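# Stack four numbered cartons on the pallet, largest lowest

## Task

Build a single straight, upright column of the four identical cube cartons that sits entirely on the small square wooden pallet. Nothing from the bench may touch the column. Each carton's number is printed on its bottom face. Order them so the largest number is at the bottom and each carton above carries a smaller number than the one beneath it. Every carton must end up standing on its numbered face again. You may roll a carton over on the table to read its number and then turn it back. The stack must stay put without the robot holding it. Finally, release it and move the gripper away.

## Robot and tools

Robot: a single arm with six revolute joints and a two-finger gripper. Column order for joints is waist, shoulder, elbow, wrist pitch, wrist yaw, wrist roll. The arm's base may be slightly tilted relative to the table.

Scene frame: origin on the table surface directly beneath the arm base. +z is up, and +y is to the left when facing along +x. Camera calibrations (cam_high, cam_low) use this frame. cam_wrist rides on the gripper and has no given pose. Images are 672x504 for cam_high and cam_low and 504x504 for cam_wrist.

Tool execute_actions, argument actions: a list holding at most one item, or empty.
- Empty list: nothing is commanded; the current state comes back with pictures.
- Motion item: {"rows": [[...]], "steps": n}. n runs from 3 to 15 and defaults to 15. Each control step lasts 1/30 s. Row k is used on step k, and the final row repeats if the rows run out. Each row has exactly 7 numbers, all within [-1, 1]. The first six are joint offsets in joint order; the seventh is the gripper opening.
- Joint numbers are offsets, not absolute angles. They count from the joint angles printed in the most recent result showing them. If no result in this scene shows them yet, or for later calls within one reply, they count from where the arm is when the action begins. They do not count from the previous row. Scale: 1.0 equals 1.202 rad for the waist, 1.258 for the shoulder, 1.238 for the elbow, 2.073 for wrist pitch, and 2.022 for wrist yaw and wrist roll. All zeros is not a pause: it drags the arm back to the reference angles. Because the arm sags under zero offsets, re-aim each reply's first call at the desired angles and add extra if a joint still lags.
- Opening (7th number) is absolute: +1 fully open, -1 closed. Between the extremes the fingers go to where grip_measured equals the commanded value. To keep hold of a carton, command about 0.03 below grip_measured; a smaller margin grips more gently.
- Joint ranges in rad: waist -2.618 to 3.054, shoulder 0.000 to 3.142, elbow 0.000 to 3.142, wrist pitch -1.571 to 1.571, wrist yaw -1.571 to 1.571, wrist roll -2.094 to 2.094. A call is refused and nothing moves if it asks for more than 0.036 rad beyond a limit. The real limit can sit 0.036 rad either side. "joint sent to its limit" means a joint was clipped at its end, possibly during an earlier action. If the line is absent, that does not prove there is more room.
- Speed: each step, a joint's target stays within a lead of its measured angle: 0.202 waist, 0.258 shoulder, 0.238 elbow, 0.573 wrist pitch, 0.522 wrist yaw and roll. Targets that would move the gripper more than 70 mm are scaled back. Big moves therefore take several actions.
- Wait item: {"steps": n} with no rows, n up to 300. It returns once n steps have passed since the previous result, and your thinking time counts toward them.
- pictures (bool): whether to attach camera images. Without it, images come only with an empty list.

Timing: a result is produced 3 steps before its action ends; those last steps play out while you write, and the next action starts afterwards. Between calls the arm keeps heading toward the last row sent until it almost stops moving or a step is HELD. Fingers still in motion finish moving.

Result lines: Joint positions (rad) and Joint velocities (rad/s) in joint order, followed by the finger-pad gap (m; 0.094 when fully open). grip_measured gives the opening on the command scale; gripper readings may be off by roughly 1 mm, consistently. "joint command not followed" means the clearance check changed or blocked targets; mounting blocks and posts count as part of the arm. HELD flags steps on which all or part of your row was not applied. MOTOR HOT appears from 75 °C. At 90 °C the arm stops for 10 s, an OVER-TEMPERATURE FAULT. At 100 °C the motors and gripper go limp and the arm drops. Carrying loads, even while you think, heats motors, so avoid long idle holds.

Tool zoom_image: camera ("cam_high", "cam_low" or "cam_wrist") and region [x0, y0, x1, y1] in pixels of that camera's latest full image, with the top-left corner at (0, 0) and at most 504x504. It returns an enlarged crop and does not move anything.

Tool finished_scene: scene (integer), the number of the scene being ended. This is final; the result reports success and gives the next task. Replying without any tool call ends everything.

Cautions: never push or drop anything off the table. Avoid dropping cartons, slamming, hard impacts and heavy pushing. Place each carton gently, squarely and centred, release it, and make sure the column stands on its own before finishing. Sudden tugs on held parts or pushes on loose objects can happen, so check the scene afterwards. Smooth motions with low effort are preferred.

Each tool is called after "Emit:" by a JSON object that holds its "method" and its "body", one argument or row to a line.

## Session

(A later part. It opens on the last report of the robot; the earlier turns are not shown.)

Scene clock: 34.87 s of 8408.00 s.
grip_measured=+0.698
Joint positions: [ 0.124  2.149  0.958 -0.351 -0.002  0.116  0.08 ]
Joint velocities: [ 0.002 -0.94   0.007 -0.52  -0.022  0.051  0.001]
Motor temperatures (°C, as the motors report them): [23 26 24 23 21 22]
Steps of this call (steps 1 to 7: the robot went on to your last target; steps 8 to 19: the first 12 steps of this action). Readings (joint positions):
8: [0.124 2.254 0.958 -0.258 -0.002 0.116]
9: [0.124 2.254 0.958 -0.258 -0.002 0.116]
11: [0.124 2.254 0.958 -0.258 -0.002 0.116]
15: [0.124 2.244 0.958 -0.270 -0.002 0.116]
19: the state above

Emit:
{"method": "execute_actions", "body": {
  "actions": [
    {"rows":[[0.03,-0.087,0,-0.053,0,0.01,0.7],[0.065,-0.087,0,-0.053,0,0.02,0.7],[0.11,-0.087,0,-0.053,0,0.025,0.7],[0.16,-0.087,0,-0.053,0,0.025,0.7],[0.215,-0.087,-0.005,-0.05,0,0.025,0.7],[0.27,-0.087,-0.018,-0.04,0,0.025,0.7],[0.325,-0.083,-0.038,-0.022,0,0.025,0.7],[0.375,-0.073,-0.062,0.002,0,0.025,0.7],[0.42,-0.058,-0.089,0.03,0,0.025,0.7],[0.457,-0.04,-0.115,0.058,0,0.025,0.7],[0.485,-0.02,-0.139,0.085,0,0.025,0.7],[0.504,0.0,-0.158,0.108,0,0.025,0.7],[0.515,0.018,-0.171,0.125,0,0.025,0.7],[0.52,0.032,-0.178,0.135,0,0.025,0.7],[0.522,0.04,-0.18,0.14,0,0.025,0.7]],"steps":15}
  ]
}}

Emit:
{"method": "execute_actions", "body": {
  "actions": [
    {"steps":10}
  ],
  "pictures": true
}}

Scene clock: 35.40 s of 8408.00 s.
grip_measured=+0.698
Joint positions: [ 0.7    2.072  0.853 -0.254 -0.007  0.154  0.08 ]
Joint velocities: [ 1.282  0.584 -0.828  1.15  -0.227 -0.022  0.001]
Motor temperatures (°C, as the motors report them): [23 26 24 23 21 22]
Steps of this call (steps 1 to 3: the last 3 steps of your previous action; step 4: the robot went on to your last target; steps 5 to 16: the first 12 steps of this action). Readings (joint positions):
5: [0.127 2.044 0.958 -0.401 -0.002 0.119]
6: [0.136 2.043 0.958 -0.405 0.001 0.125]
8: [0.193 2.043 0.958 -0.419 0.009 0.139]
12: [0.445 2.043 0.947 -0.398 0.012 0.153]
16: the state above

Scene clock: 35.73 s of 8408.00 s.
grip_measured=+0.698
Joint positions: [ 0.758  2.208  0.733 -0.123 -0.013  0.159  0.08 ]
Joint velocities: [ 0.002 -0.002  0.012  0.271  0.051  0.022  0.001]
Motor temperatures (°C, as the motors report them): [23 26 24 23 21 22]
Kept back: nothing.
Steps of this call (steps 1 to 3: the last 3 steps of your previous action; steps 4 to 10: the robot went on to your last target). Readings (joint positions):
1: [0.737 2.096 0.825 -0.218 -0.012 0.154]
2: [0.759 2.124 0.799 -0.189 -0.016 0.154]
4: [0.770 2.178 0.760 -0.159 -0.018 0.155]
8: [0.759 2.208 0.733 -0.149 -0.013 0.158]
10: the state above

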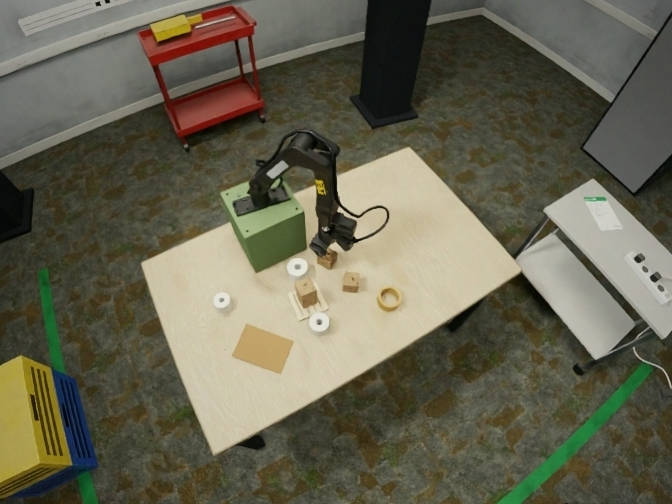

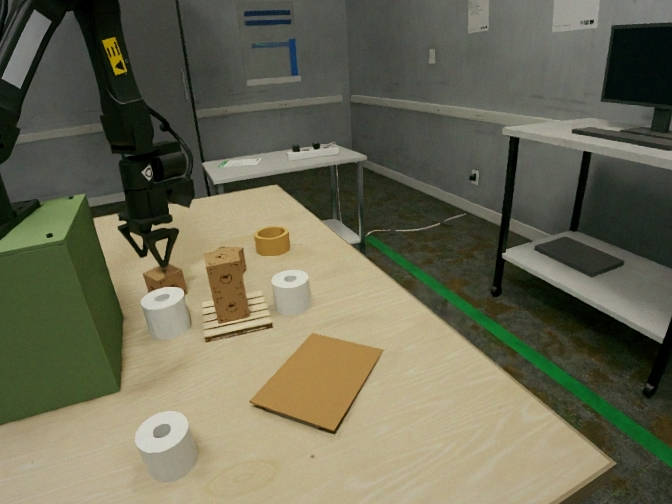

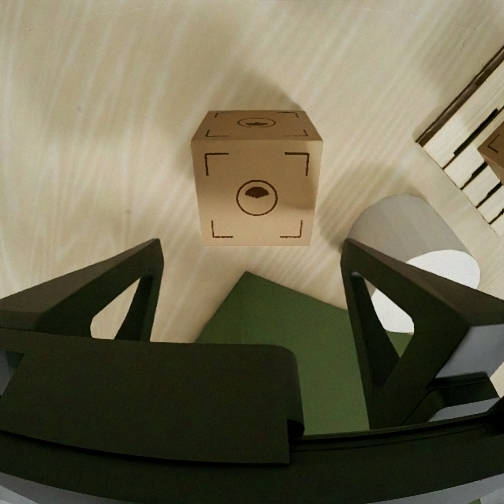

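Emit:
{"method": "execute_actions", "body": {
  "actions": [
    {"rows":[[-0.011,0.006,0.01,0.035,0.01,0,0.7],[-0.011,0.018,0.016,0.044,0.01,0,0.7],[-0.011,0.035,0.022,0.056,0.01,0,0.7],[-0.011,0.055,0.027,0.069,0.01,0,0.7],[-0.011,0.077,0.032,0.083,0.01,0,0.7],[-0.011,0.1,0.036,0.097,0.01,0,0.7],[-0.011,0.123,0.04,0.111,0.01,0,0.7],[-0.011,0.145,0.044,0.124,0.01,0,0.7],[-0.011,0.165,0.047,0.136,0.01,0,0.7],[-0.011,0.182,0.049,0.146,0.01,0,0.7],[-0.011,0.195,0.051,0.153,0.01,0,0.7],[-0.011,0.204,0.051,0.156,0.01,0,0.7],[-0.011,0.21,0.051,0.156,0.01,0,0.7],[-0.011,0.212,0.051,0.152,0.01,0,0.7],[-0.011,0.212,0.051,0.146,0.01,0,0.7]],"steps":15}
  ]
}}

Emit:
{"method": "execute_actions", "body": {
  "actions": [
    {"steps":9}
  ],
  "pictures": true
}}

Scene clock: 36.43 s of 8408.00 s.
grip_measured=+0.698
Joint positions: [ 0.753  2.427  0.773  0.11  -0.003  0.159  0.08 ]
Joint velocities: [ 0.002  0.574  0.022  0.462 -0.007 -0.066  0.   ]
Motor temperatures (°C, as the motors report them): [23 26 24 23 21 22]
Steps of this call (steps 1 to 9: the robot went on to your last target; steps 10 to 21: the first 12 steps of this action). Readings (joint positions):
10: [0.758 2.208 0.733 -0.086 -0.011 0.159]
11: [0.757 2.208 0.733 -0.083 -0.010 0.159]
13: [0.754 2.221 0.735 -0.061 -0.007 0.159]
17: [0.753 2.319 0.761 0.025 -0.004 0.159]
21: the state above

Scene clock: 36.73 s of 8408.00 s.
grip_measured=+0.698
Joint positions: [ 0.753  2.468  0.773  0.147 -0.002  0.159  0.08 ]
Joint velocities: [-0.007 -0.007  0.002  0.007  0.007 -0.007 -0.   ]
Motor temperatures (°C, as the motors report them): [23 26 24 23 21 22]
Kept back: nothing.
Steps of this call (steps 1 to 3: the last 3 steps of your previous action; steps 4 to 9: the robot went on to your last target). Readings (joint positions):
1: [0.753 2.444 0.773 0.121 -0.003 0.159]
2: [0.753 2.457 0.773 0.128 -0.003 0.159]
4: [0.753 2.467 0.773 0.131 -0.003 0.159]
8: [0.753 2.468 0.773 0.145 -0.003 0.159]
9: the state above

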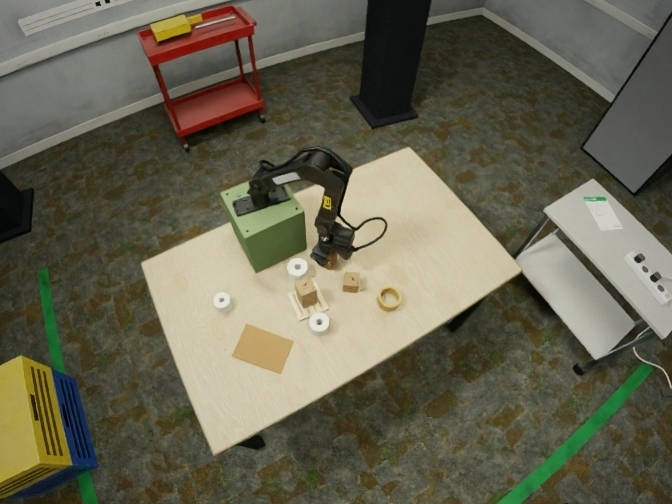

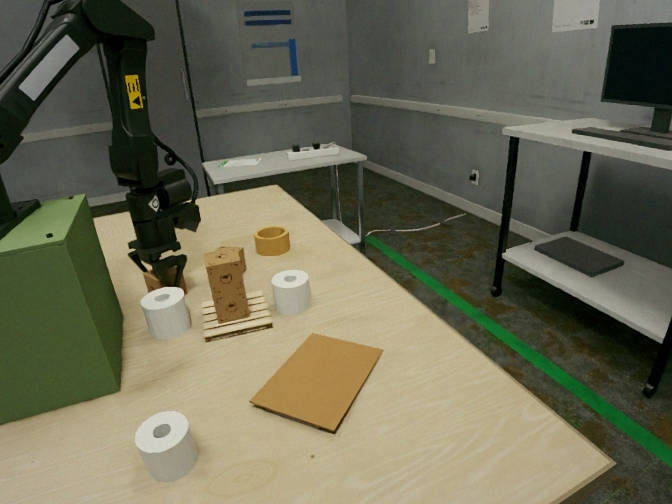

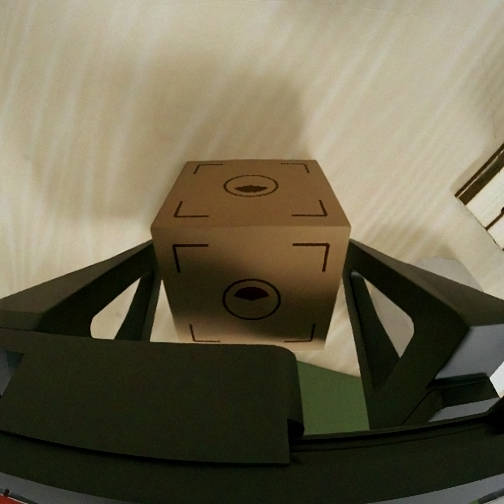

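Emit:
{"method": "execute_actions", "body": {
  "actions": [
    {"rows":[[0,0,0.01,0.005,0,0,0.64],[0,0,0.01,0.005,0,0,0.57],[0,0,0.01,0.005,0,0,0.5],[0,0,0.01,0.005,0,0,0.43],[0,0,0.01,0.005,0,0,0.37],[0,0,0.01,0.005,0,0,0.32],[0,0,0.01,0.005,0,0,0.28],[0,0,0.01,0.005,0,0,0.25],[0,0,0.01,0.005,0,0,0.22],[0,0,0.01,0.005,0,0,0.2],[0,0,0.01,0.005,0,0,0.18]],"steps":15}
  ]
}}

Scene clock: 37.23 s of 8408.00 s.
grip_measured=+0.220
Joint positions: [ 0.753  2.468  0.773  0.152 -0.002  0.159  0.057]
Joint velocities: [-0.007 -0.012 -0.022  0.022  0.022  0.022  0.001]
Motor temperatures (°C, as the motors report them): [23 26 24 23 21 22]
Steps of this call (steps 1 to 3: the robot went on to your last target; steps 4 to 15: the first 12 steps of this action). Readings (joint positions):
4: [0.753 2.468 0.773 0.152 -0.002 0.159]
5: [0.753 2.468 0.773 0.152 -0.002 0.159]
7: [0.753 2.468 0.773 0.152 -0.002 0.159]
11: [0.753 2.468 0.773 0.152 -0.002 0.159]
15: the state above

Emit:
{"method": "execute_actions", "body": {
  "actions": [
    {"rows":[[0,-0.022,0.005,-0.012,0,0,0.18],[0,-0.05,0.015,-0.033,0,0,0.18],[0,-0.083,0.03,-0.06,0,-0.005,0.18],[0,-0.12,0.048,-0.092,0,-0.01,0.18],[0,-0.158,0.068,-0.127,0,-0.015,0.18],[0,-0.197,0.09,-0.163,0,-0.02,0.18],[-0.005,-0.235,0.112,-0.2,0,-0.025,0.18],[-0.015,-0.27,0.134,-0.235,0,-0.025,0.18],[-0.03,-0.302,0.154,-0.267,0,-0.025,0.18],[-0.05,-0.329,0.171,-0.295,0,-0.025,0.18],[-0.075,-0.351,0.185,-0.317,0,-0.025,0.18],[-0.105,-0.367,0.195,-0.333,0,-0.025,0.18],[-0.14,-0.377,0.201,-0.343,0,-0.025,0.18],[-0.18,-0.382,0.203,-0.348,0,-0.025,0.18],[-0.22,-0.382,0.203,-0.348,0,-0.025,0.18]],"steps":15}
  ]
}}

Scene clock: 37.90 s of 8408.00 s.
grip_measured=+0.220
Joint positions: [ 0.704  2.071  0.973 -0.311 -0.011  0.123  0.057]
Joint velocities: [-0.686 -1.17   0.769 -1.092 -0.022 -0.051 -0.001]
Motor temperatures (°C, as the motors report them): [23 26 24 23 21 22]
Steps of this call (steps 1 to 3: the last 3 steps of your previous action; steps 4 to 8: the robot went on to your last target; steps 9 to 20: the first 12 steps of this action). Readings (joint positions):
9: [0.753 2.468 0.773 0.151 -0.002 0.159]
10: [0.753 2.463 0.773 0.144 -0.002 0.159]
12: [0.753 2.426 0.776 0.084 -0.002 0.157]
16: [0.752 2.259 0.848 -0.129 -0.002 0.137]
20: the state above

Emit:
{"method": "execute_actions", "body": {
  "actions": [
    {"rows":[[-0.21,-0.066,0.041,-0.125,0.005,-0.007,0.18],[-0.245,-0.066,0.041,-0.125,0.005,-0.007,0.18],[-0.282,-0.066,0.041,-0.125,0.005,-0.007,0.18],[-0.32,-0.066,0.041,-0.125,0.005,-0.007,0.18],[-0.356,-0.066,0.041,-0.125,0.005,-0.007,0.18],[-0.389,-0.066,0.041,-0.125,0.005,-0.007,0.18],[-0.418,-0.066,0.041,-0.125,0.005,-0.007,0.18],[-0.442,-0.066,0.041,-0.125,0.005,-0.007,0.18],[-0.46,-0.066,0.041,-0.125,0.005,-0.007,0.18],[-0.473,-0.066,0.041,-0.125,0.005,-0.007,0.18],[-0.48,-0.066,0.041,-0.125,0.005,-0.007,0.18],[-0.483,-0.066,0.041,-0.125,0.005,-0.007,0.18]],"steps":15}
  ]
}}

Emit:
{"method": "execute_actions", "body": {
  "actions": [
    {"steps":6}
  ],
  "pictures": true
}}

Scene clock: 56.23 s of 8408.00 s.
grip_measured=+0.220
Joint positions: [ 0.116  1.981  1.034 -0.553  0.006  0.114  0.057]
Joint velocities: [-0.354 -0.007 -0.007  0.007  0.066 -0.007 -0.   ]
Motor temperatures (°C, as the motors report them): [23 26 25 23 21 22]
Steps of this call (steps 1 to 3: the last 3 steps of your previous action; steps 4 to 30: the robot went on to your last target; steps 31 to 100: nothing new was sent; then 14.60 s passed at rest; steps 101 to 112: the first 12 steps of this action). Readings (joint positions):
101: [0.482 1.981 1.034 -0.553 0.002 0.116]
102: [0.473 1.981 1.034 -0.553 -0.002 0.115]
104: [0.423 1.981 1.034 -0.553 -0.012 0.114]
108: [0.238 1.981 1.034 -0.553 -0.011 0.114]
112: the state above

Scene clock: 56.43 s of 8408.00 s.
grip_measured=+0.220
Joint positions: [ 0.115  1.981  1.034 -0.553  0.006  0.114  0.057]
Joint velocities: [ 0.037  0.007  0.007 -0.022 -0.066  0.022 -0.001]
Motor temperatures (°C, as the motors report them): [23 26 25 23 21 22]
Kept back: nothing.
Steps of this call (steps 1 to 3: the last 3 steps of your previous action; steps 4 to 6: the robot went on to your last target). Readings (joint positions):
1: [0.108 1.981 1.034 -0.553 0.008 0.114]
2: [0.107 1.981 1.034 -0.553 0.008 0.114]
4: [0.111 1.981 1.034 -0.553 0.007 0.114]
6: the state above

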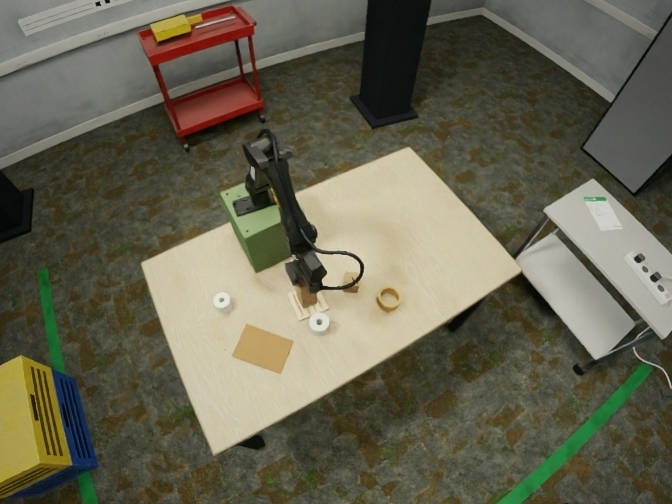

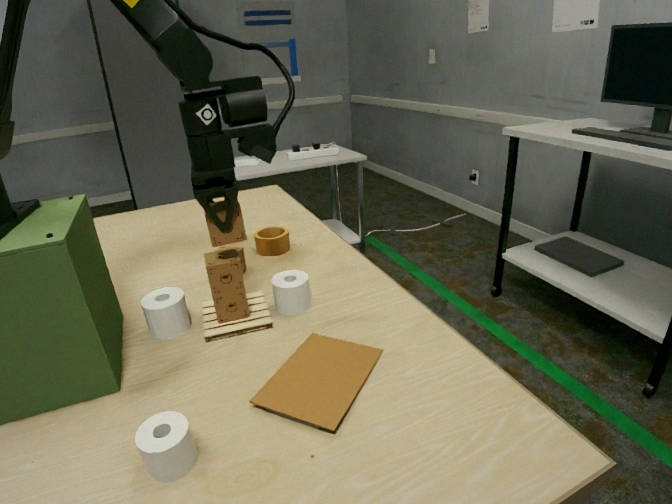

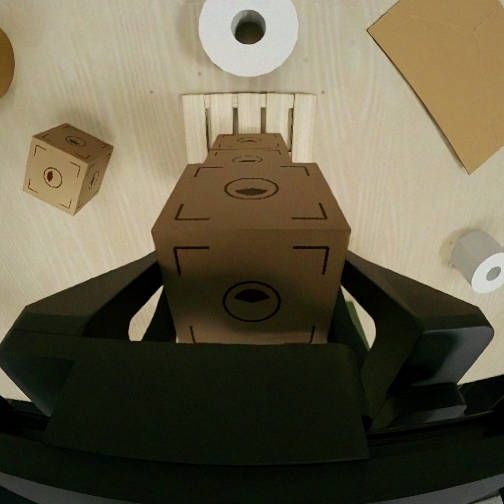

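Emit:
{"method": "execute_actions", "body": {
  "actions": [
    {"rows":[[0.011,0.003,-0.008,0.01,-0.008,0.004,0.18],[0.011,0.008,-0.016,0.018,-0.008,0.004,0.18],[0.011,0.014,-0.023,0.025,-0.008,0.004,0.18],[0.011,0.021,-0.03,0.032,-0.008,0.004,0.18],[0.011,0.029,-0.036,0.038,-0.008,0.004,0.18],[0.011,0.036,-0.041,0.043,-0.008,0.004,0.18],[0.011,0.043,-0.044,0.046,-0.008,0.004,0.18],[0.011,0.049,-0.045,0.046,-0.008,0.004,0.18],[0.011,0.053,-0.045,0.046,-0.008,0.004,0.18],[0.011,0.055,-0.045,0.045,-0.008,0.004,0.18]],"steps":15}
  ]
}}

Emit:
{"method": "execute_actions", "body": {
  "actions": [
    {"steps":7}
  ],
  "pictures": true
}}

Emit:
{"method": "zoom_image", "body": {
  "camera": "cam_wrist",
  "region": [150, 90, 350, 240]
}}

Emit:
{"method": "zoom_image", "body": {
  "camera": "cam_low",
  "region": [165, 190, 285, 320]
}}

Scene clock: 57.03 s of 8408.00 s.
grip_measured=+0.220
Joint positions: [ 0.12   2.044  0.989 -0.494 -0.002  0.114  0.057]
Joint velocities: [-0.017  0.139 -0.095  0.066 -0.095 -0.022  0.001]
Motor temperatures (°C, as the motors report them): [23 26 25 23 21 22]
Steps of this call (steps 1 to 6: the robot went on to your last target; steps 7 to 18: the first 12 steps of this action). Readings (joint positions):
7: [0.116 1.981 1.034 -0.554 0.005 0.114]
8: [0.116 1.981 1.034 -0.553 0.003 0.114]
10: [0.118 1.981 1.027 -0.538 0.001 0.114]
14: [0.120 2.008 1.004 -0.501 -0.001 0.114]
18: the state above

Scene clock: 57.27 s of 8408.00 s.
grip_measured=+0.220
Joint positions: [ 0.12   2.047  0.986 -0.484 -0.002  0.115  0.057]
Joint velocities: [ 0.002 -0.012  0.017  0.183  0.037 -0.066  0.   ]
Motor temperatures (°C, as the motors report them): [23 26 25 23 21 22]
Kept back: nothing.
Steps of this call (steps 1 to 3: the last 3 steps of your previous action; steps 4 to 7: the robot went on to your last target). Readings (joint positions):
1: [0.120 2.047 0.987 -0.494 -0.002 0.115]
2: [0.120 2.047 0.986 -0.494 -0.002 0.115]
4: [0.120 2.047 0.986 -0.492 -0.002 0.115]
7: the state above

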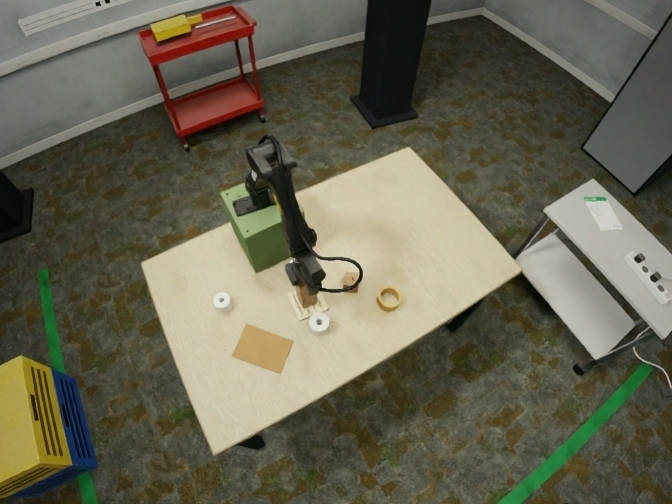

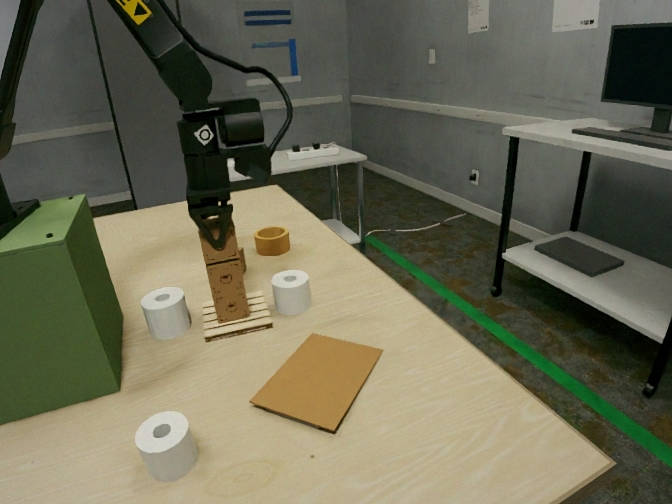

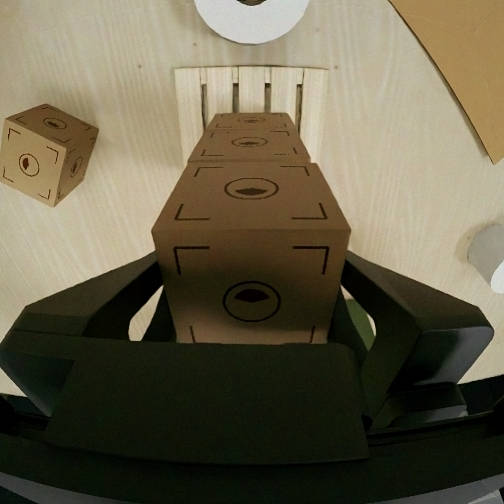

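Region (150, 90, 350, 240) of cam_wrist's 504x504 image, scaled by 2.520, with more detail than that image has; it fills the top 378 rows of this view, and the rest is white.

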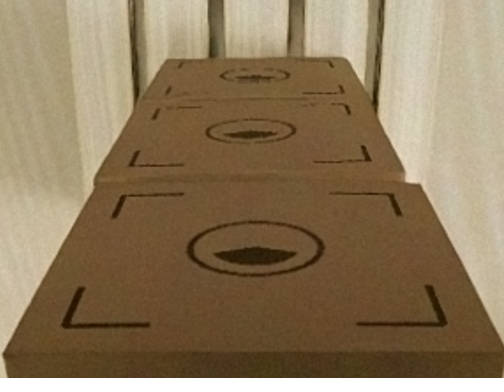

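Region (165, 190, 285, 320) of cam_low's 672x504 image, scaled by 3.877, with more detail than that image has; it fills the left 465 columns of this view, and the rest is white.

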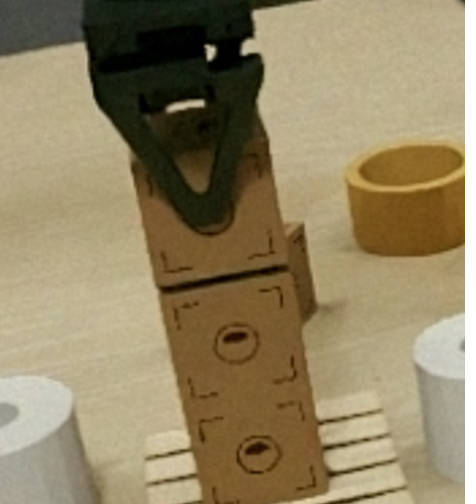

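Emit:
{"method": "execute_actions", "body": {
  "actions": [
    {"rows":[[0.011,0,0,0.016,0,0,0.18]],"steps":10}
  ],
  "pictures": true
}}

Emit:
{"method": "zoom_image", "body": {
  "camera": "cam_wrist",
  "region": [150, 90, 350, 240]
}}

Scene clock: 57.67 s of 8408.00 s.
grip_measured=+0.220
Joint positions: [ 0.125  2.051  0.986 -0.416 -0.002  0.115  0.057]
Joint velocities: [ 0.022 -0.007  0.002 -0.183 -0.007 -0.037 -0.001]
Motor temperatures (°C, as the motors report them): [23 26 25 23 21 22]
Steps of this call (steps 1 to 5: the robot went on to your last target; steps 6 to 12: the first 7 steps of this action). Readings (joint positions):
6: [0.120 2.051 0.986 -0.362 -0.002 0.115]
7: [0.121 2.051 0.986 -0.364 -0.002 0.115]
9: [0.123 2.051 0.986 -0.388 -0.002 0.115]
12: the state above

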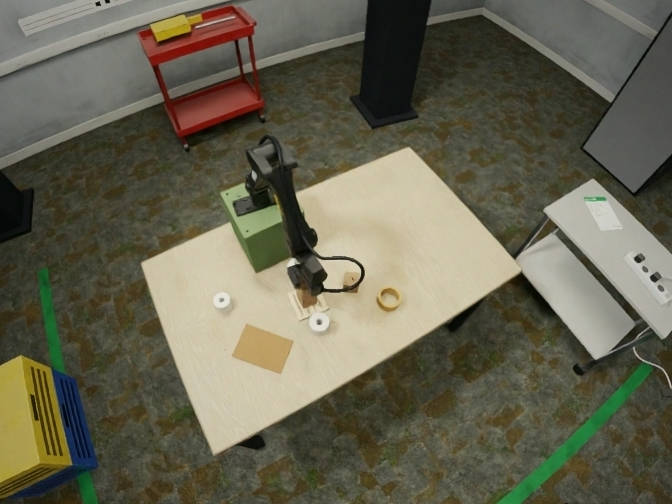

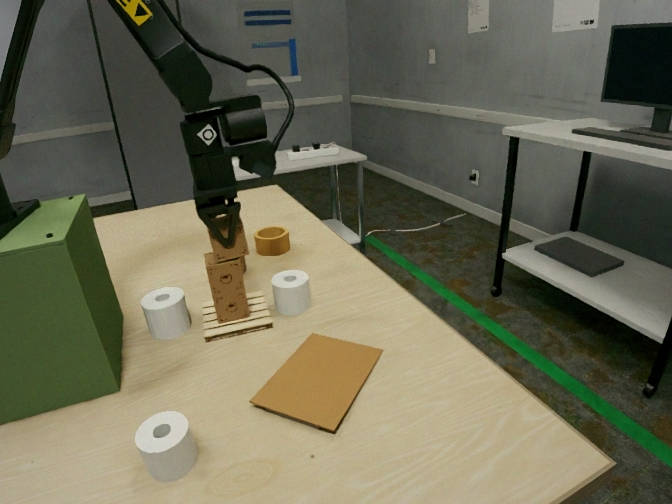

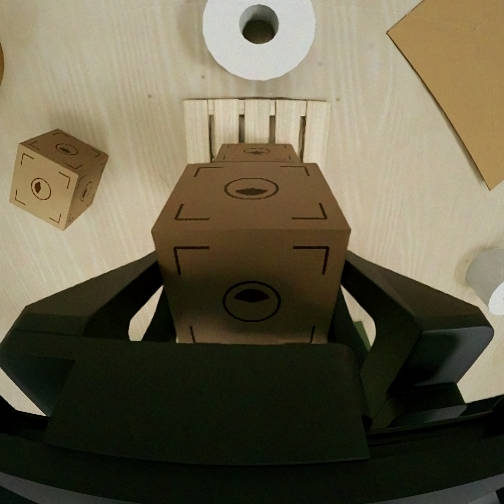

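Region (150, 90, 350, 240) of cam_wrist's 504x504 image, scaled by 2.520, with more detail than that image has; it fills the top 378 rows of this view, and the rest is white.

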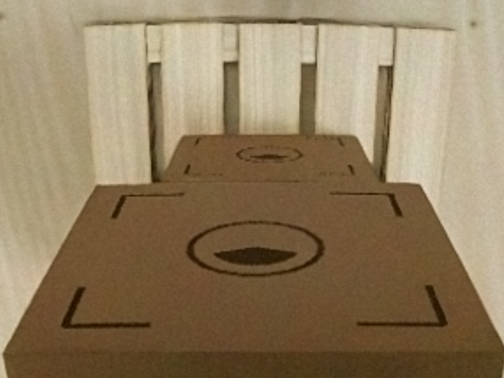

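Emit:
{"method": "execute_actions", "body": {
  "actions": [
    {"rows":[[0,0,0,-0.036,0,0,0.18]],"steps":15}
  ],
  "pictures": true
}}

Emit:
{"method": "zoom_image", "body": {
  "camera": "cam_wrist",
  "region": [150, 90, 350, 240]
}}

Emit:
{"method": "zoom_image", "body": {
  "camera": "cam_low",
  "region": [165, 190, 285, 320]
}}

Scene clock: 58.17 s of 8408.00 s.
grip_measured=+0.220
Joint positions: [ 0.126  2.051  0.986 -0.471 -0.002  0.115  0.057]
Joint velocities: [-0.007 -0.017  0.007 -0.081 -0.022 -0.037  0.   ]
Motor temperatures (°C, as the motors report them): [23 26 25 23 21 22]
Steps of this call (steps 1 to 3: the last 3 steps of your previous action; steps 4 to 15: the first 12 steps of this action). Readings (joint positions):
4: [0.126 2.051 0.986 -0.432 -0.002 0.115]
5: [0.126 2.051 0.986 -0.439 -0.002 0.115]
7: [0.126 2.051 0.986 -0.453 -0.002 0.115]
11: [0.126 2.051 0.986 -0.467 -0.002 0.115]
15: the state above

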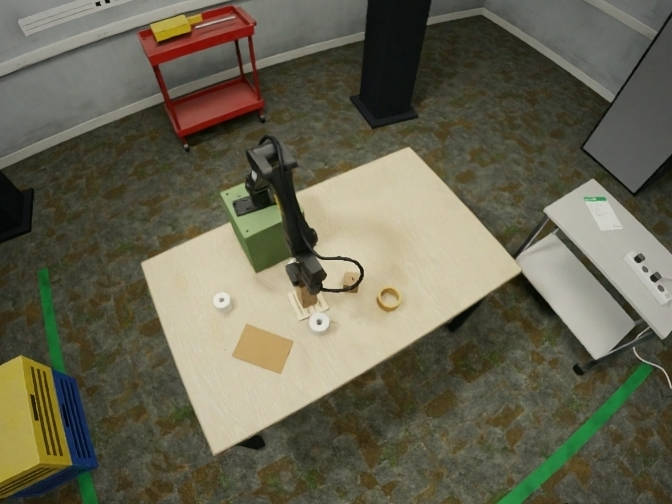

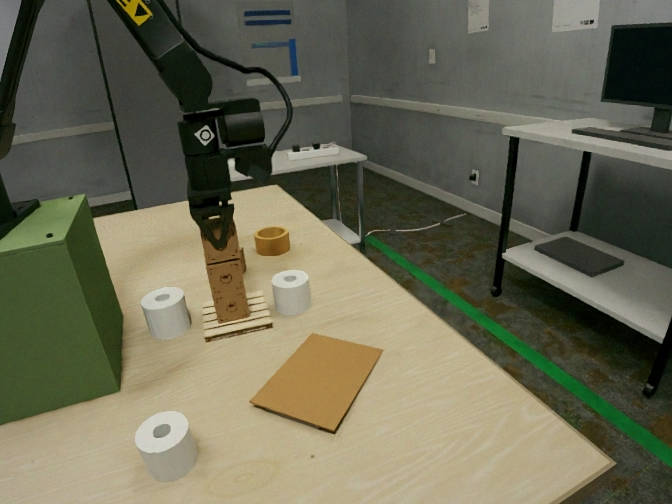

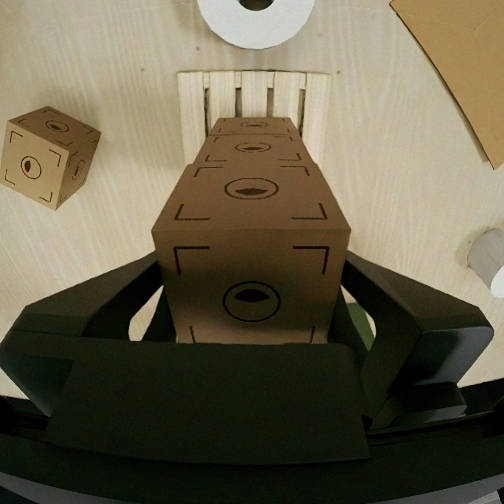

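Region (150, 90, 350, 240) of cam_wrist's 504x504 image, scaled by 2.520, with more detail than that image has; it fills the top 378 rows of this view, and the rest is white.

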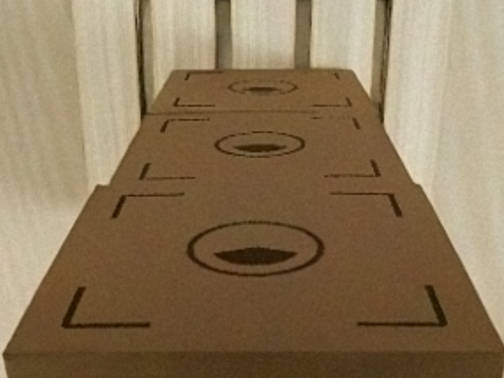

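Region (165, 190, 285, 320) of cam_low's 672x504 image, scaled by 3.877, with more detail than that image has; it fills the left 465 columns of this view, and the rest is white.

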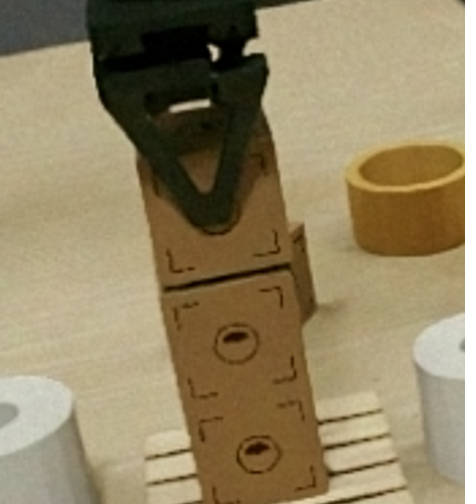

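Emit:
{"method": "execute_actions", "body": {
  "actions": [
    {"rows":[[0,0.012,0,-0.004,0,0,0.18],[0,0.019,0,-0.004,0,0,0.18]],"steps":12}
  ]
}}

Emit:
{"method": "execute_actions", "body": {
  "actions": [
    {"steps":3}
  ],
  "pictures": true
}}

Emit:
{"method": "zoom_image", "body": {
  "camera": "cam_wrist",
  "region": [150, 90, 350, 240]
}}

Emit:
{"method": "zoom_image", "body": {
  "camera": "cam_low",
  "region": [165, 190, 285, 320]
}}

Scene clock: 58.57 s of 8408.00 s.
grip_measured=+0.220
Joint positions: [ 0.126  2.064  0.986 -0.472 -0.002  0.115  0.057]
Joint velocities: [-0.002  0.007 -0.012  0.007  0.051 -0.081 -0.   ]
Motor temperatures (°C, as the motors report them): [23 26 25 23 21 22]
Steps of this call (steps 1 to 3: the last 3 steps of your previous action; steps 4 to 12: the first 9 steps of this action). Readings (joint positions):
4: [0.126 2.051 0.986 -0.472 -0.002 0.115]
5: [0.126 2.052 0.986 -0.472 -0.002 0.115]
7: [0.126 2.056 0.986 -0.472 -0.002 0.115]
11: [0.126 2.064 0.986 -0.472 -0.002 0.115]
12: the state above

Scene clock: 58.67 s of 8408.00 s.
grip_measured=+0.220
Joint positions: [ 0.126  2.064  0.986 -0.472 -0.002  0.115  0.057]
Joint velocities: [ 0.012 -0.007 -0.022 -0.007 -0.051  0.081  0.   ]
Motor temperatures (°C, as the motors report them): [23 26 25 23 21 22]
Kept back: nothing.
Steps of this call (steps 1 to 3: the last 3 steps of your previous action). Readings (joint positions):
1: [0.126 2.064 0.986 -0.472 -0.002 0.115]
2: [0.126 2.064 0.986 -0.472 -0.002 0.115]
3: the state above

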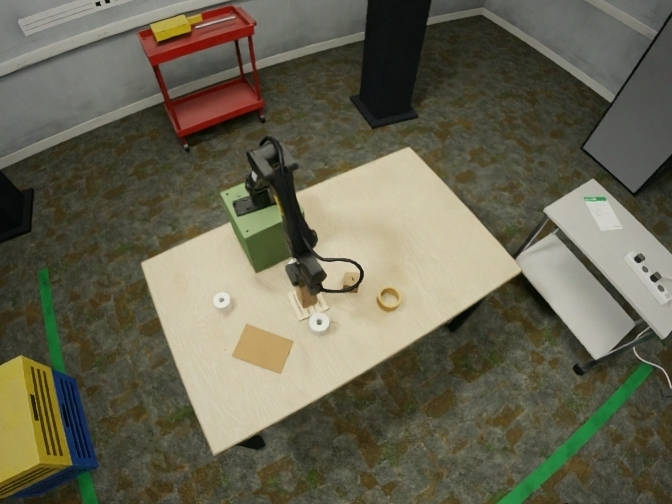

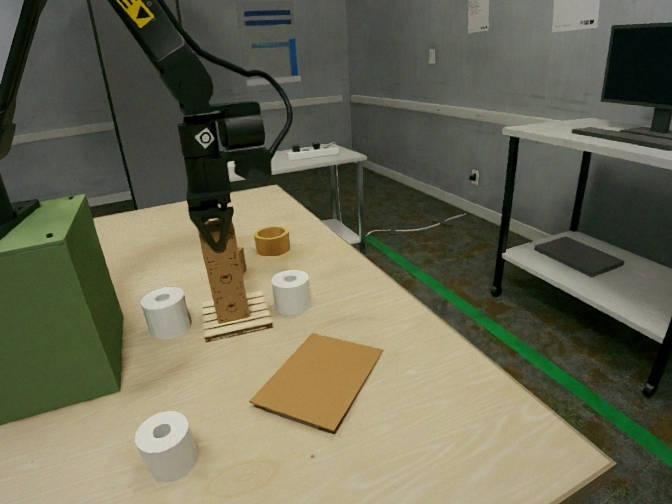

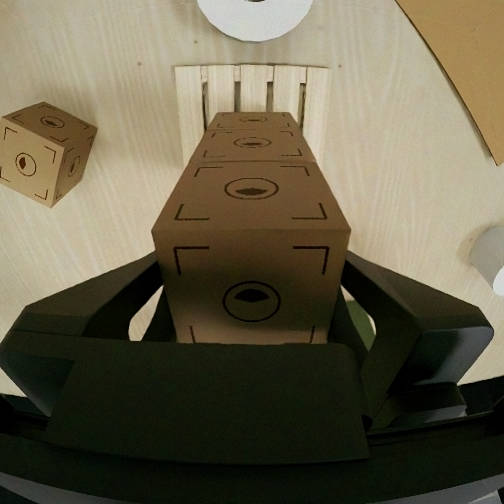

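Region (150, 90, 350, 240) of cam_wrist's 504x504 image, scaled by 2.520, with more detail than that image has; it fills the top 378 rows of this view, and the rest is white.

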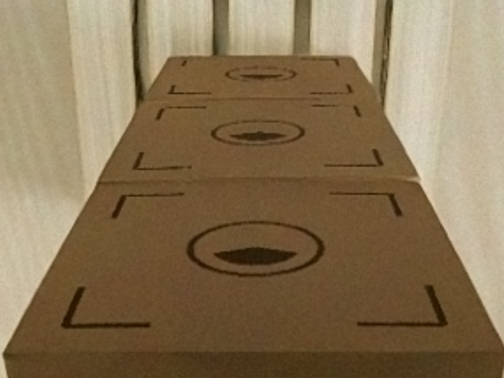

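Region (165, 190, 285, 320) of cam_low's 672x504 image, scaled by 3.877, with more detail than that image has; it fills the left 465 columns of this view, and the rest is white.

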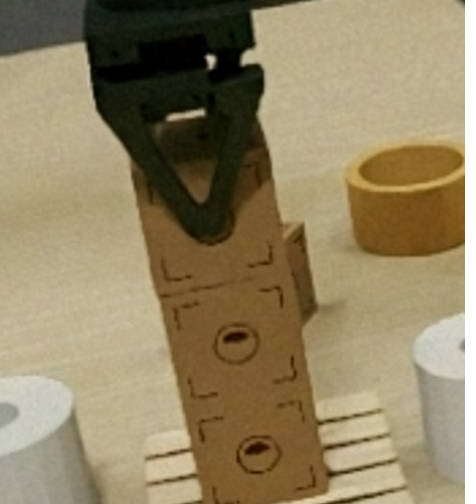

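Emit:
{"method": "execute_actions", "body": {
  "actions": [
    {"rows":[[0,0.004,0,0,0,0,0.22],[0,0.002,0,0,0,0,0.28],[0,0,0,0,0,0,0.37],[0,0,0,0,0,0,0.48],[0,-0.005,0.005,0,0,0,0.6],[0,-0.015,0.014,-0.008,0,0,0.7],[0,-0.029,0.024,-0.022,0,0,0.7],[0,-0.045,0.036,-0.039,0,0,0.7],[0,-0.063,0.048,-0.058,0,0,0.7],[0,-0.08,0.06,-0.076,0,0,0.7],[0,-0.096,0.071,-0.092,0,0,0.7],[0,-0.108,0.08,-0.104,0,0,0.7],[0,-0.116,0.086,-0.112,0,0,0.7],[0,-0.12,0.088,-0.114,0,0,0.7],[0.01,-0.12,0.088,-0.114,0,0,0.7]],"steps":15}
  ]
}}

Scene clock: 59.27 s of 8408.00 s.
grip_measured=+0.698
Joint positions: [ 0.126  2.003  1.024 -0.585 -0.002  0.115  0.08 ]
Joint velocities: [ 0.007 -0.628  0.388 -0.799  0.007  0.037  0.   ]
Motor temperatures (°C, as the motors report them): [23 26 25 23 21 22]
Steps of this call (steps 1 to 6: the robot went on to your last target; steps 7 to 18: the first 12 steps of this action). Readings (joint positions):
7: [0.126 2.064 0.986 -0.472 -0.002 0.115]
8: [0.126 2.064 0.986 -0.472 -0.002 0.115]
10: [0.126 2.064 0.986 -0.472 -0.002 0.115]
14: [0.126 2.061 0.988 -0.486 -0.002 0.115]
18: the state above

Emit:
{"method": "execute_actions", "body": {
  "actions": [
    {"rows":[[0.025,-0.072,0.062,-0.062,0,-0.01,0.7],[0.055,-0.072,0.072,-0.066,0,-0.03,0.7],[0.095,-0.07,0.086,-0.072,0,-0.057,0.7],[0.14,-0.065,0.103,-0.078,0,-0.088,0.7],[0.188,-0.056,0.122,-0.082,0,-0.12,0.7],[0.235,-0.042,0.142,-0.083,0,-0.153,0.7],[0.278,-0.022,0.163,-0.08,0,-0.185,0.7],[0.315,0.004,0.183,-0.073,0,-0.214,0.7],[0.344,0.034,0.202,-0.063,0,-0.239,0.7],[0.364,0.066,0.218,-0.052,0,-0.259,0.7],[0.377,0.098,0.232,-0.04,0,-0.273,0.7],[0.383,0.128,0.242,-0.029,0,-0.282,0.7],[0.384,0.153,0.249,-0.02,0,-0.285,0.7],[0.384,0.172,0.252,-0.013,0,-0.285,0.7],[0.384,0.183,0.252,-0.01,0,-0.285,0.7]],"steps":15}
  ]
}}

Scene clock: 59.87 s of 8408.00 s.
grip_measured=+0.698
Joint positions: [ 0.581  2.063  1.296 -0.685 -0.002 -0.29   0.08 ]
Joint velocities: [ 0.789  1.013  0.559  0.462 -0.168 -1.048  0.   ]
Motor temperatures (°C, as the motors report them): [23 26 25 23 21 22]
Steps of this call (steps 1 to 3: the last 3 steps of your previous action; steps 4 to 6: the robot went on to your last target; steps 7 to 18: the first 12 steps of this action). Readings (joint positions):
7: [0.131 1.919 1.083 -0.653 -0.001 0.113]
8: [0.138 1.919 1.083 -0.661 0.001 0.105]
10: [0.184 1.919 1.093 -0.691 0.008 0.062]
14: [0.398 1.950 1.185 -0.727 0.012 -0.106]
18: the state above

Emit:
{"method": "execute_actions", "body": {
  "actions": [
    {"rows":[[0.005,0.15,0.035,0.048,0,-0.085,0.7],[0.005,0.168,0.038,0.059,0,-0.085,0.7],[0.005,0.188,0.041,0.071,0,-0.085,0.7],[0.005,0.209,0.044,0.083,0,-0.085,0.7],[0.005,0.23,0.047,0.095,0,-0.085,0.7],[0.005,0.25,0.05,0.107,0,-0.085,0.7],[0.005,0.268,0.053,0.118,0,-0.085,0.7],[0.005,0.283,0.055,0.127,0,-0.085,0.7],[0.005,0.294,0.056,0.133,0,-0.085,0.7],[0.005,0.301,0.056,0.135,0,-0.085,0.7],[0.005,0.304,0.056,0.133,0,-0.085,0.7],[0.005,0.304,0.056,0.13,0,-0.085,0.7]],"steps":15}
  ]
}}

Emit:
{"method": "execute_actions", "body": {
  "actions": [
    {"steps":6}
  ],
  "pictures": true
}}

Scene clock: 60.43 s of 8408.00 s.
grip_measured=+0.698
Joint positions: [ 0.59   2.436  1.341 -0.466 -0.004 -0.451  0.08 ]
Joint velocities: [-0.002  0.344  0.002  0.066 -0.022 -0.066  0.001]
Motor temperatures (°C, as the motors report them): [23 26 25 23 21 22]
Steps of this call (steps 1 to 3: the last 3 steps of your previous action; steps 4 to 5: the robot went on to your last target; steps 6 to 17: the first 12 steps of this action). Readings (joint positions):
6: [0.604 2.244 1.323 -0.630 -0.009 -0.413]
7: [0.599 2.258 1.323 -0.626 -0.007 -0.421]
9: [0.592 2.283 1.323 -0.603 -0.005 -0.433]
13: [0.590 2.361 1.336 -0.525 -0.004 -0.446]
17: the state above

Scene clock: 60.63 s of 8408.00 s.
grip_measured=+0.698
Joint positions: [ 0.59   2.451  1.341 -0.449 -0.004 -0.454  0.08 ]
Joint velocities: [-0.002 -0.002  0.002  0.139 -0.081  0.022 -0.   ]
Motor temperatures (°C, as the motors report them): [23 26 25 23 21 22]
Kept back: nothing.
Steps of this call (steps 1 to 3: the last 3 steps of your previous action; steps 4 to 6: the robot went on to your last target). Readings (joint positions):
1: [0.590 2.445 1.341 -0.464 -0.004 -0.452]
2: [0.590 2.450 1.341 -0.463 -0.004 -0.452]
4: [0.590 2.451 1.341 -0.460 -0.004 -0.453]
6: the state above

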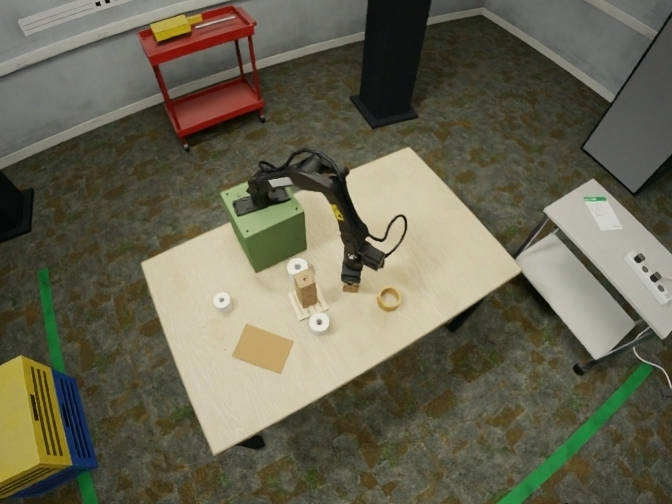

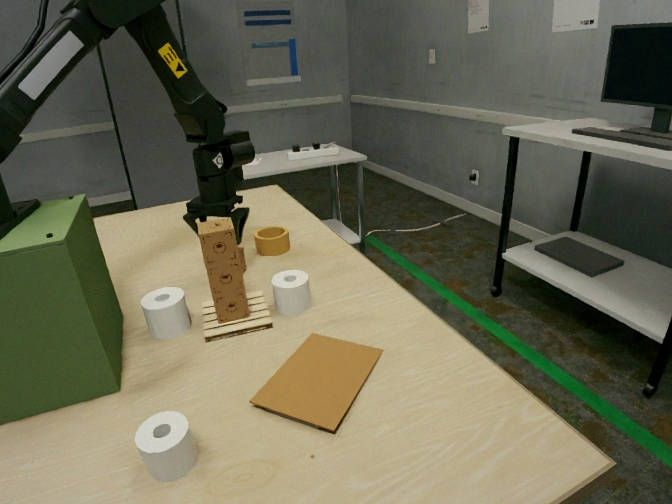

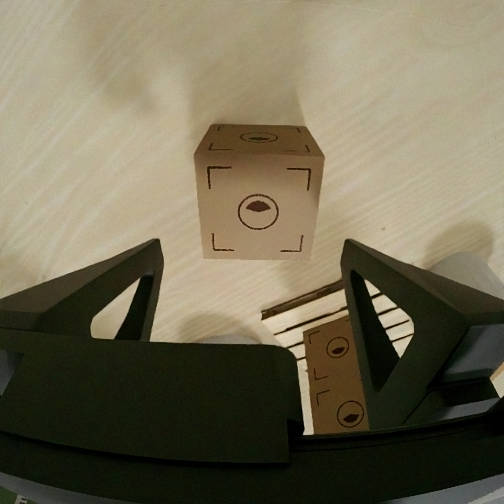

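Emit:
{"method": "execute_actions", "body": {
  "actions": [
    {"rows":[[-0.008,0.004,0.02,0.02,0.008,0,0.7],[-0.008,0.012,0.025,0.027,0.008,0,0.7],[-0.008,0.024,0.03,0.036,0.008,0,0.7],[-0.008,0.039,0.034,0.046,0.008,0,0.7],[-0.008,0.055,0.038,0.057,0.008,0,0.7],[-0.008,0.072,0.041,0.067,0.008,0,0.7],[-0.008,0.088,0.043,0.077,0.008,0,0.7],[-0.008,0.103,0.045,0.086,0.008,0,0.7],[-0.008,0.116,0.045,0.092,0.008,0,0.7],[-0.008,0.126,0.045,0.095,0.008,0,0.7],[-0.008,0.132,0.045,0.095,0.008,0,0.7],[-0.008,0.135,0.045,0.092,0.008,0,0.7],[-0.008,0.135,0.045,0.088,0.008,0,0.7]],"steps":15}
  ]
}}

Emit:
{"method": "execute_actions", "body": {
  "actions": [
    {"steps":8}
  ],
  "pictures": true
}}

Scene clock: 61.17 s of 8408.00 s.
grip_measured=+0.698
Joint positions: [ 0.59   2.594  1.379 -0.3    0.007 -0.454  0.08 ]
Joint velocities: [-0.007  0.462 -0.007  0.066  0.022  0.022  0.   ]
Motor temperatures (°C, as the motors report them): [23 26 25 23 21 22]
Steps of this call (steps 1 to 4: the robot went on to your last target; steps 5 to 16: the first 12 steps of this action). Readings (joint positions):
5: [0.590 2.451 1.341 -0.441 -0.002 -0.454]
6: [0.590 2.451 1.341 -0.438 -0.000 -0.454]
8: [0.590 2.458 1.346 -0.425 0.003 -0.454]
12: [0.590 2.518 1.375 -0.355 0.006 -0.454]
16: the state above

Scene clock: 61.43 s of 8408.00 s.
grip_measured=+0.698
Joint positions: [ 0.59   2.627  1.379 -0.291  0.008 -0.454  0.08 ]
Joint velocities: [-0.007  0.007  0.002 -0.037 -0.066 -0.007  0.   ]
Motor temperatures (°C, as the motors report them): [23 26 25 23 21 22]
Kept back: nothing.
Steps of this call (steps 1 to 3: the last 3 steps of your previous action; steps 4 to 8: the robot went on to your last target). Readings (joint positions):
1: [0.590 2.608 1.379 -0.299 0.007 -0.454]
2: [0.590 2.618 1.379 -0.299 0.008 -0.454]
4: [0.590 2.627 1.379 -0.299 0.008 -0.454]
8: the state above

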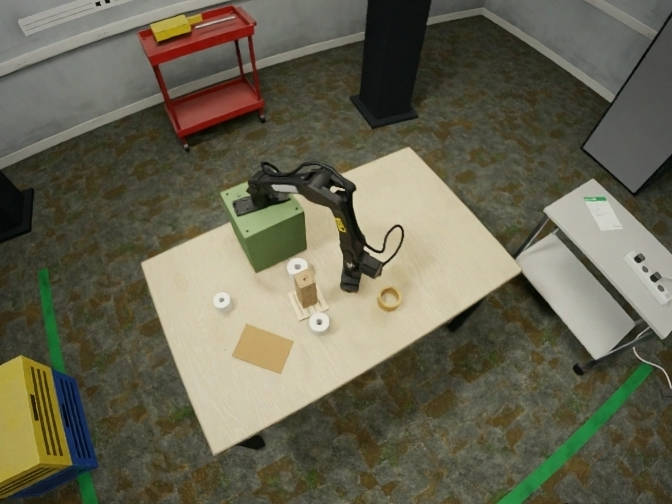

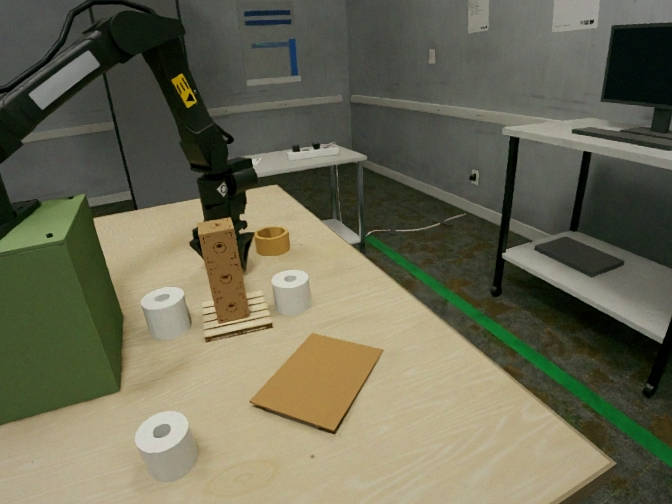

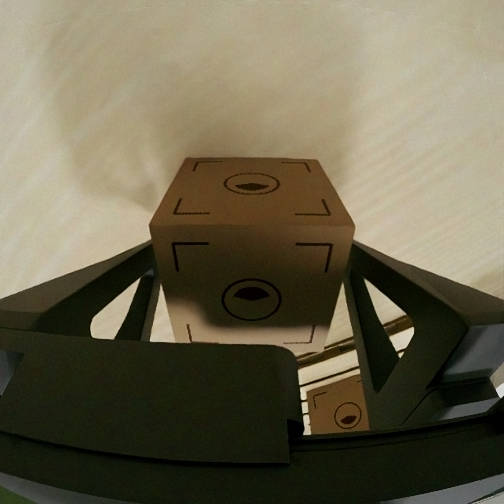

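Emit:
{"method": "execute_actions", "body": {
  "actions": [
    {"rows":[[0,-0.005,0.01,0,0,0,0.64],[0,-0.005,0.01,0,0,0,0.57],[0,-0.005,0.01,0,0,0,0.5],[0,-0.005,0.01,0,0,0,0.43],[0,-0.005,0.01,0,0,0,0.37],[0,-0.005,0.01,0,0,0,0.32],[0,-0.005,0.01,0,0,0,0.28],[0,-0.005,0.01,0,0,0,0.25],[0,-0.005,0.01,0,0,0,0.22],[0,-0.005,0.01,0,0,0,0.2],[0,-0.005,0.01,0,0,0,0.18]],"steps":15}
  ]
}}

Scene clock: 61.93 s of 8408.00 s.
grip_measured=+0.219
Joint positions: [ 0.59   2.627  1.379 -0.289  0.008 -0.454  0.057]
Joint velocities: [-0.012  0.007  0.017 -0.007  0.022  0.007  0.   ]
Motor temperatures (°C, as the motors report them): [23 26 25 23 21 22]
Steps of this call (steps 1 to 3: the robot went on to your last target; steps 4 to 15: the first 12 steps of this action). Readings (joint positions):
4: [0.590 2.627 1.379 -0.289 0.008 -0.454]
5: [0.590 2.627 1.379 -0.289 0.008 -0.454]
7: [0.590 2.627 1.379 -0.289 0.008 -0.454]
11: [0.590 2.627 1.379 -0.289 0.008 -0.454]
15: the state above

Emit:
{"method": "execute_actions", "body": {
  "actions": [
    {"rows":[[0,-0.022,-0.003,-0.006,0,0,0.18],[0,-0.052,-0.01,-0.018,0,0,0.18],[0,-0.088,-0.02,-0.033,-0.004,0.01,0.18],[0,-0.128,-0.033,-0.05,-0.008,0.03,0.18],[0,-0.17,-0.048,-0.068,-0.008,0.055,0.18],[0,-0.213,-0.065,-0.086,-0.008,0.083,0.18],[0,-0.256,-0.083,-0.104,-0.008,0.113,0.18],[0,-0.299,-0.102,-0.121,-0.008,0.143,0.18],[0,-0.342,-0.121,-0.138,-0.008,0.173,0.18],[0,-0.385,-0.141,-0.154,-0.008,0.201,0.18],[0,-0.427,-0.161,-0.17,-0.008,0.226,0.18],[0,-0.467,-0.18,-0.185,-0.008,0.247,0.18],[0,-0.504,-0.198,-0.198,-0.008,0.264,0.18],[0,-0.537,-0.214,-0.21,-0.008,0.277,0.18],[0,-0.565,-0.228,-0.22,-0.008,0.285,0.18]],"steps":15}
  ]
}}

Scene clock: 62.53 s of 8408.00 s.
grip_measured=+0.219
Joint positions: [ 0.59   2.143  1.219 -0.52   0.004 -0.152  0.057]
Joint velocities: [-0.012 -1.785 -0.51  -0.681  0.007  1.253  0.   ]
Motor temperatures (°C, as the motors report them): [23 26 25 23 21 22]
Steps of this call (steps 1 to 3: the last 3 steps of your previous action; steps 4 to 6: the robot went on to your last target; steps 7 to 18: the first 12 steps of this action). Readings (joint positions):
7: [0.590 2.627 1.379 -0.289 0.008 -0.454]
8: [0.590 2.623 1.379 -0.292 0.008 -0.454]
10: [0.590 2.591 1.364 -0.314 0.008 -0.443]
14: [0.590 2.400 1.288 -0.419 0.006 -0.332]
18: the state above


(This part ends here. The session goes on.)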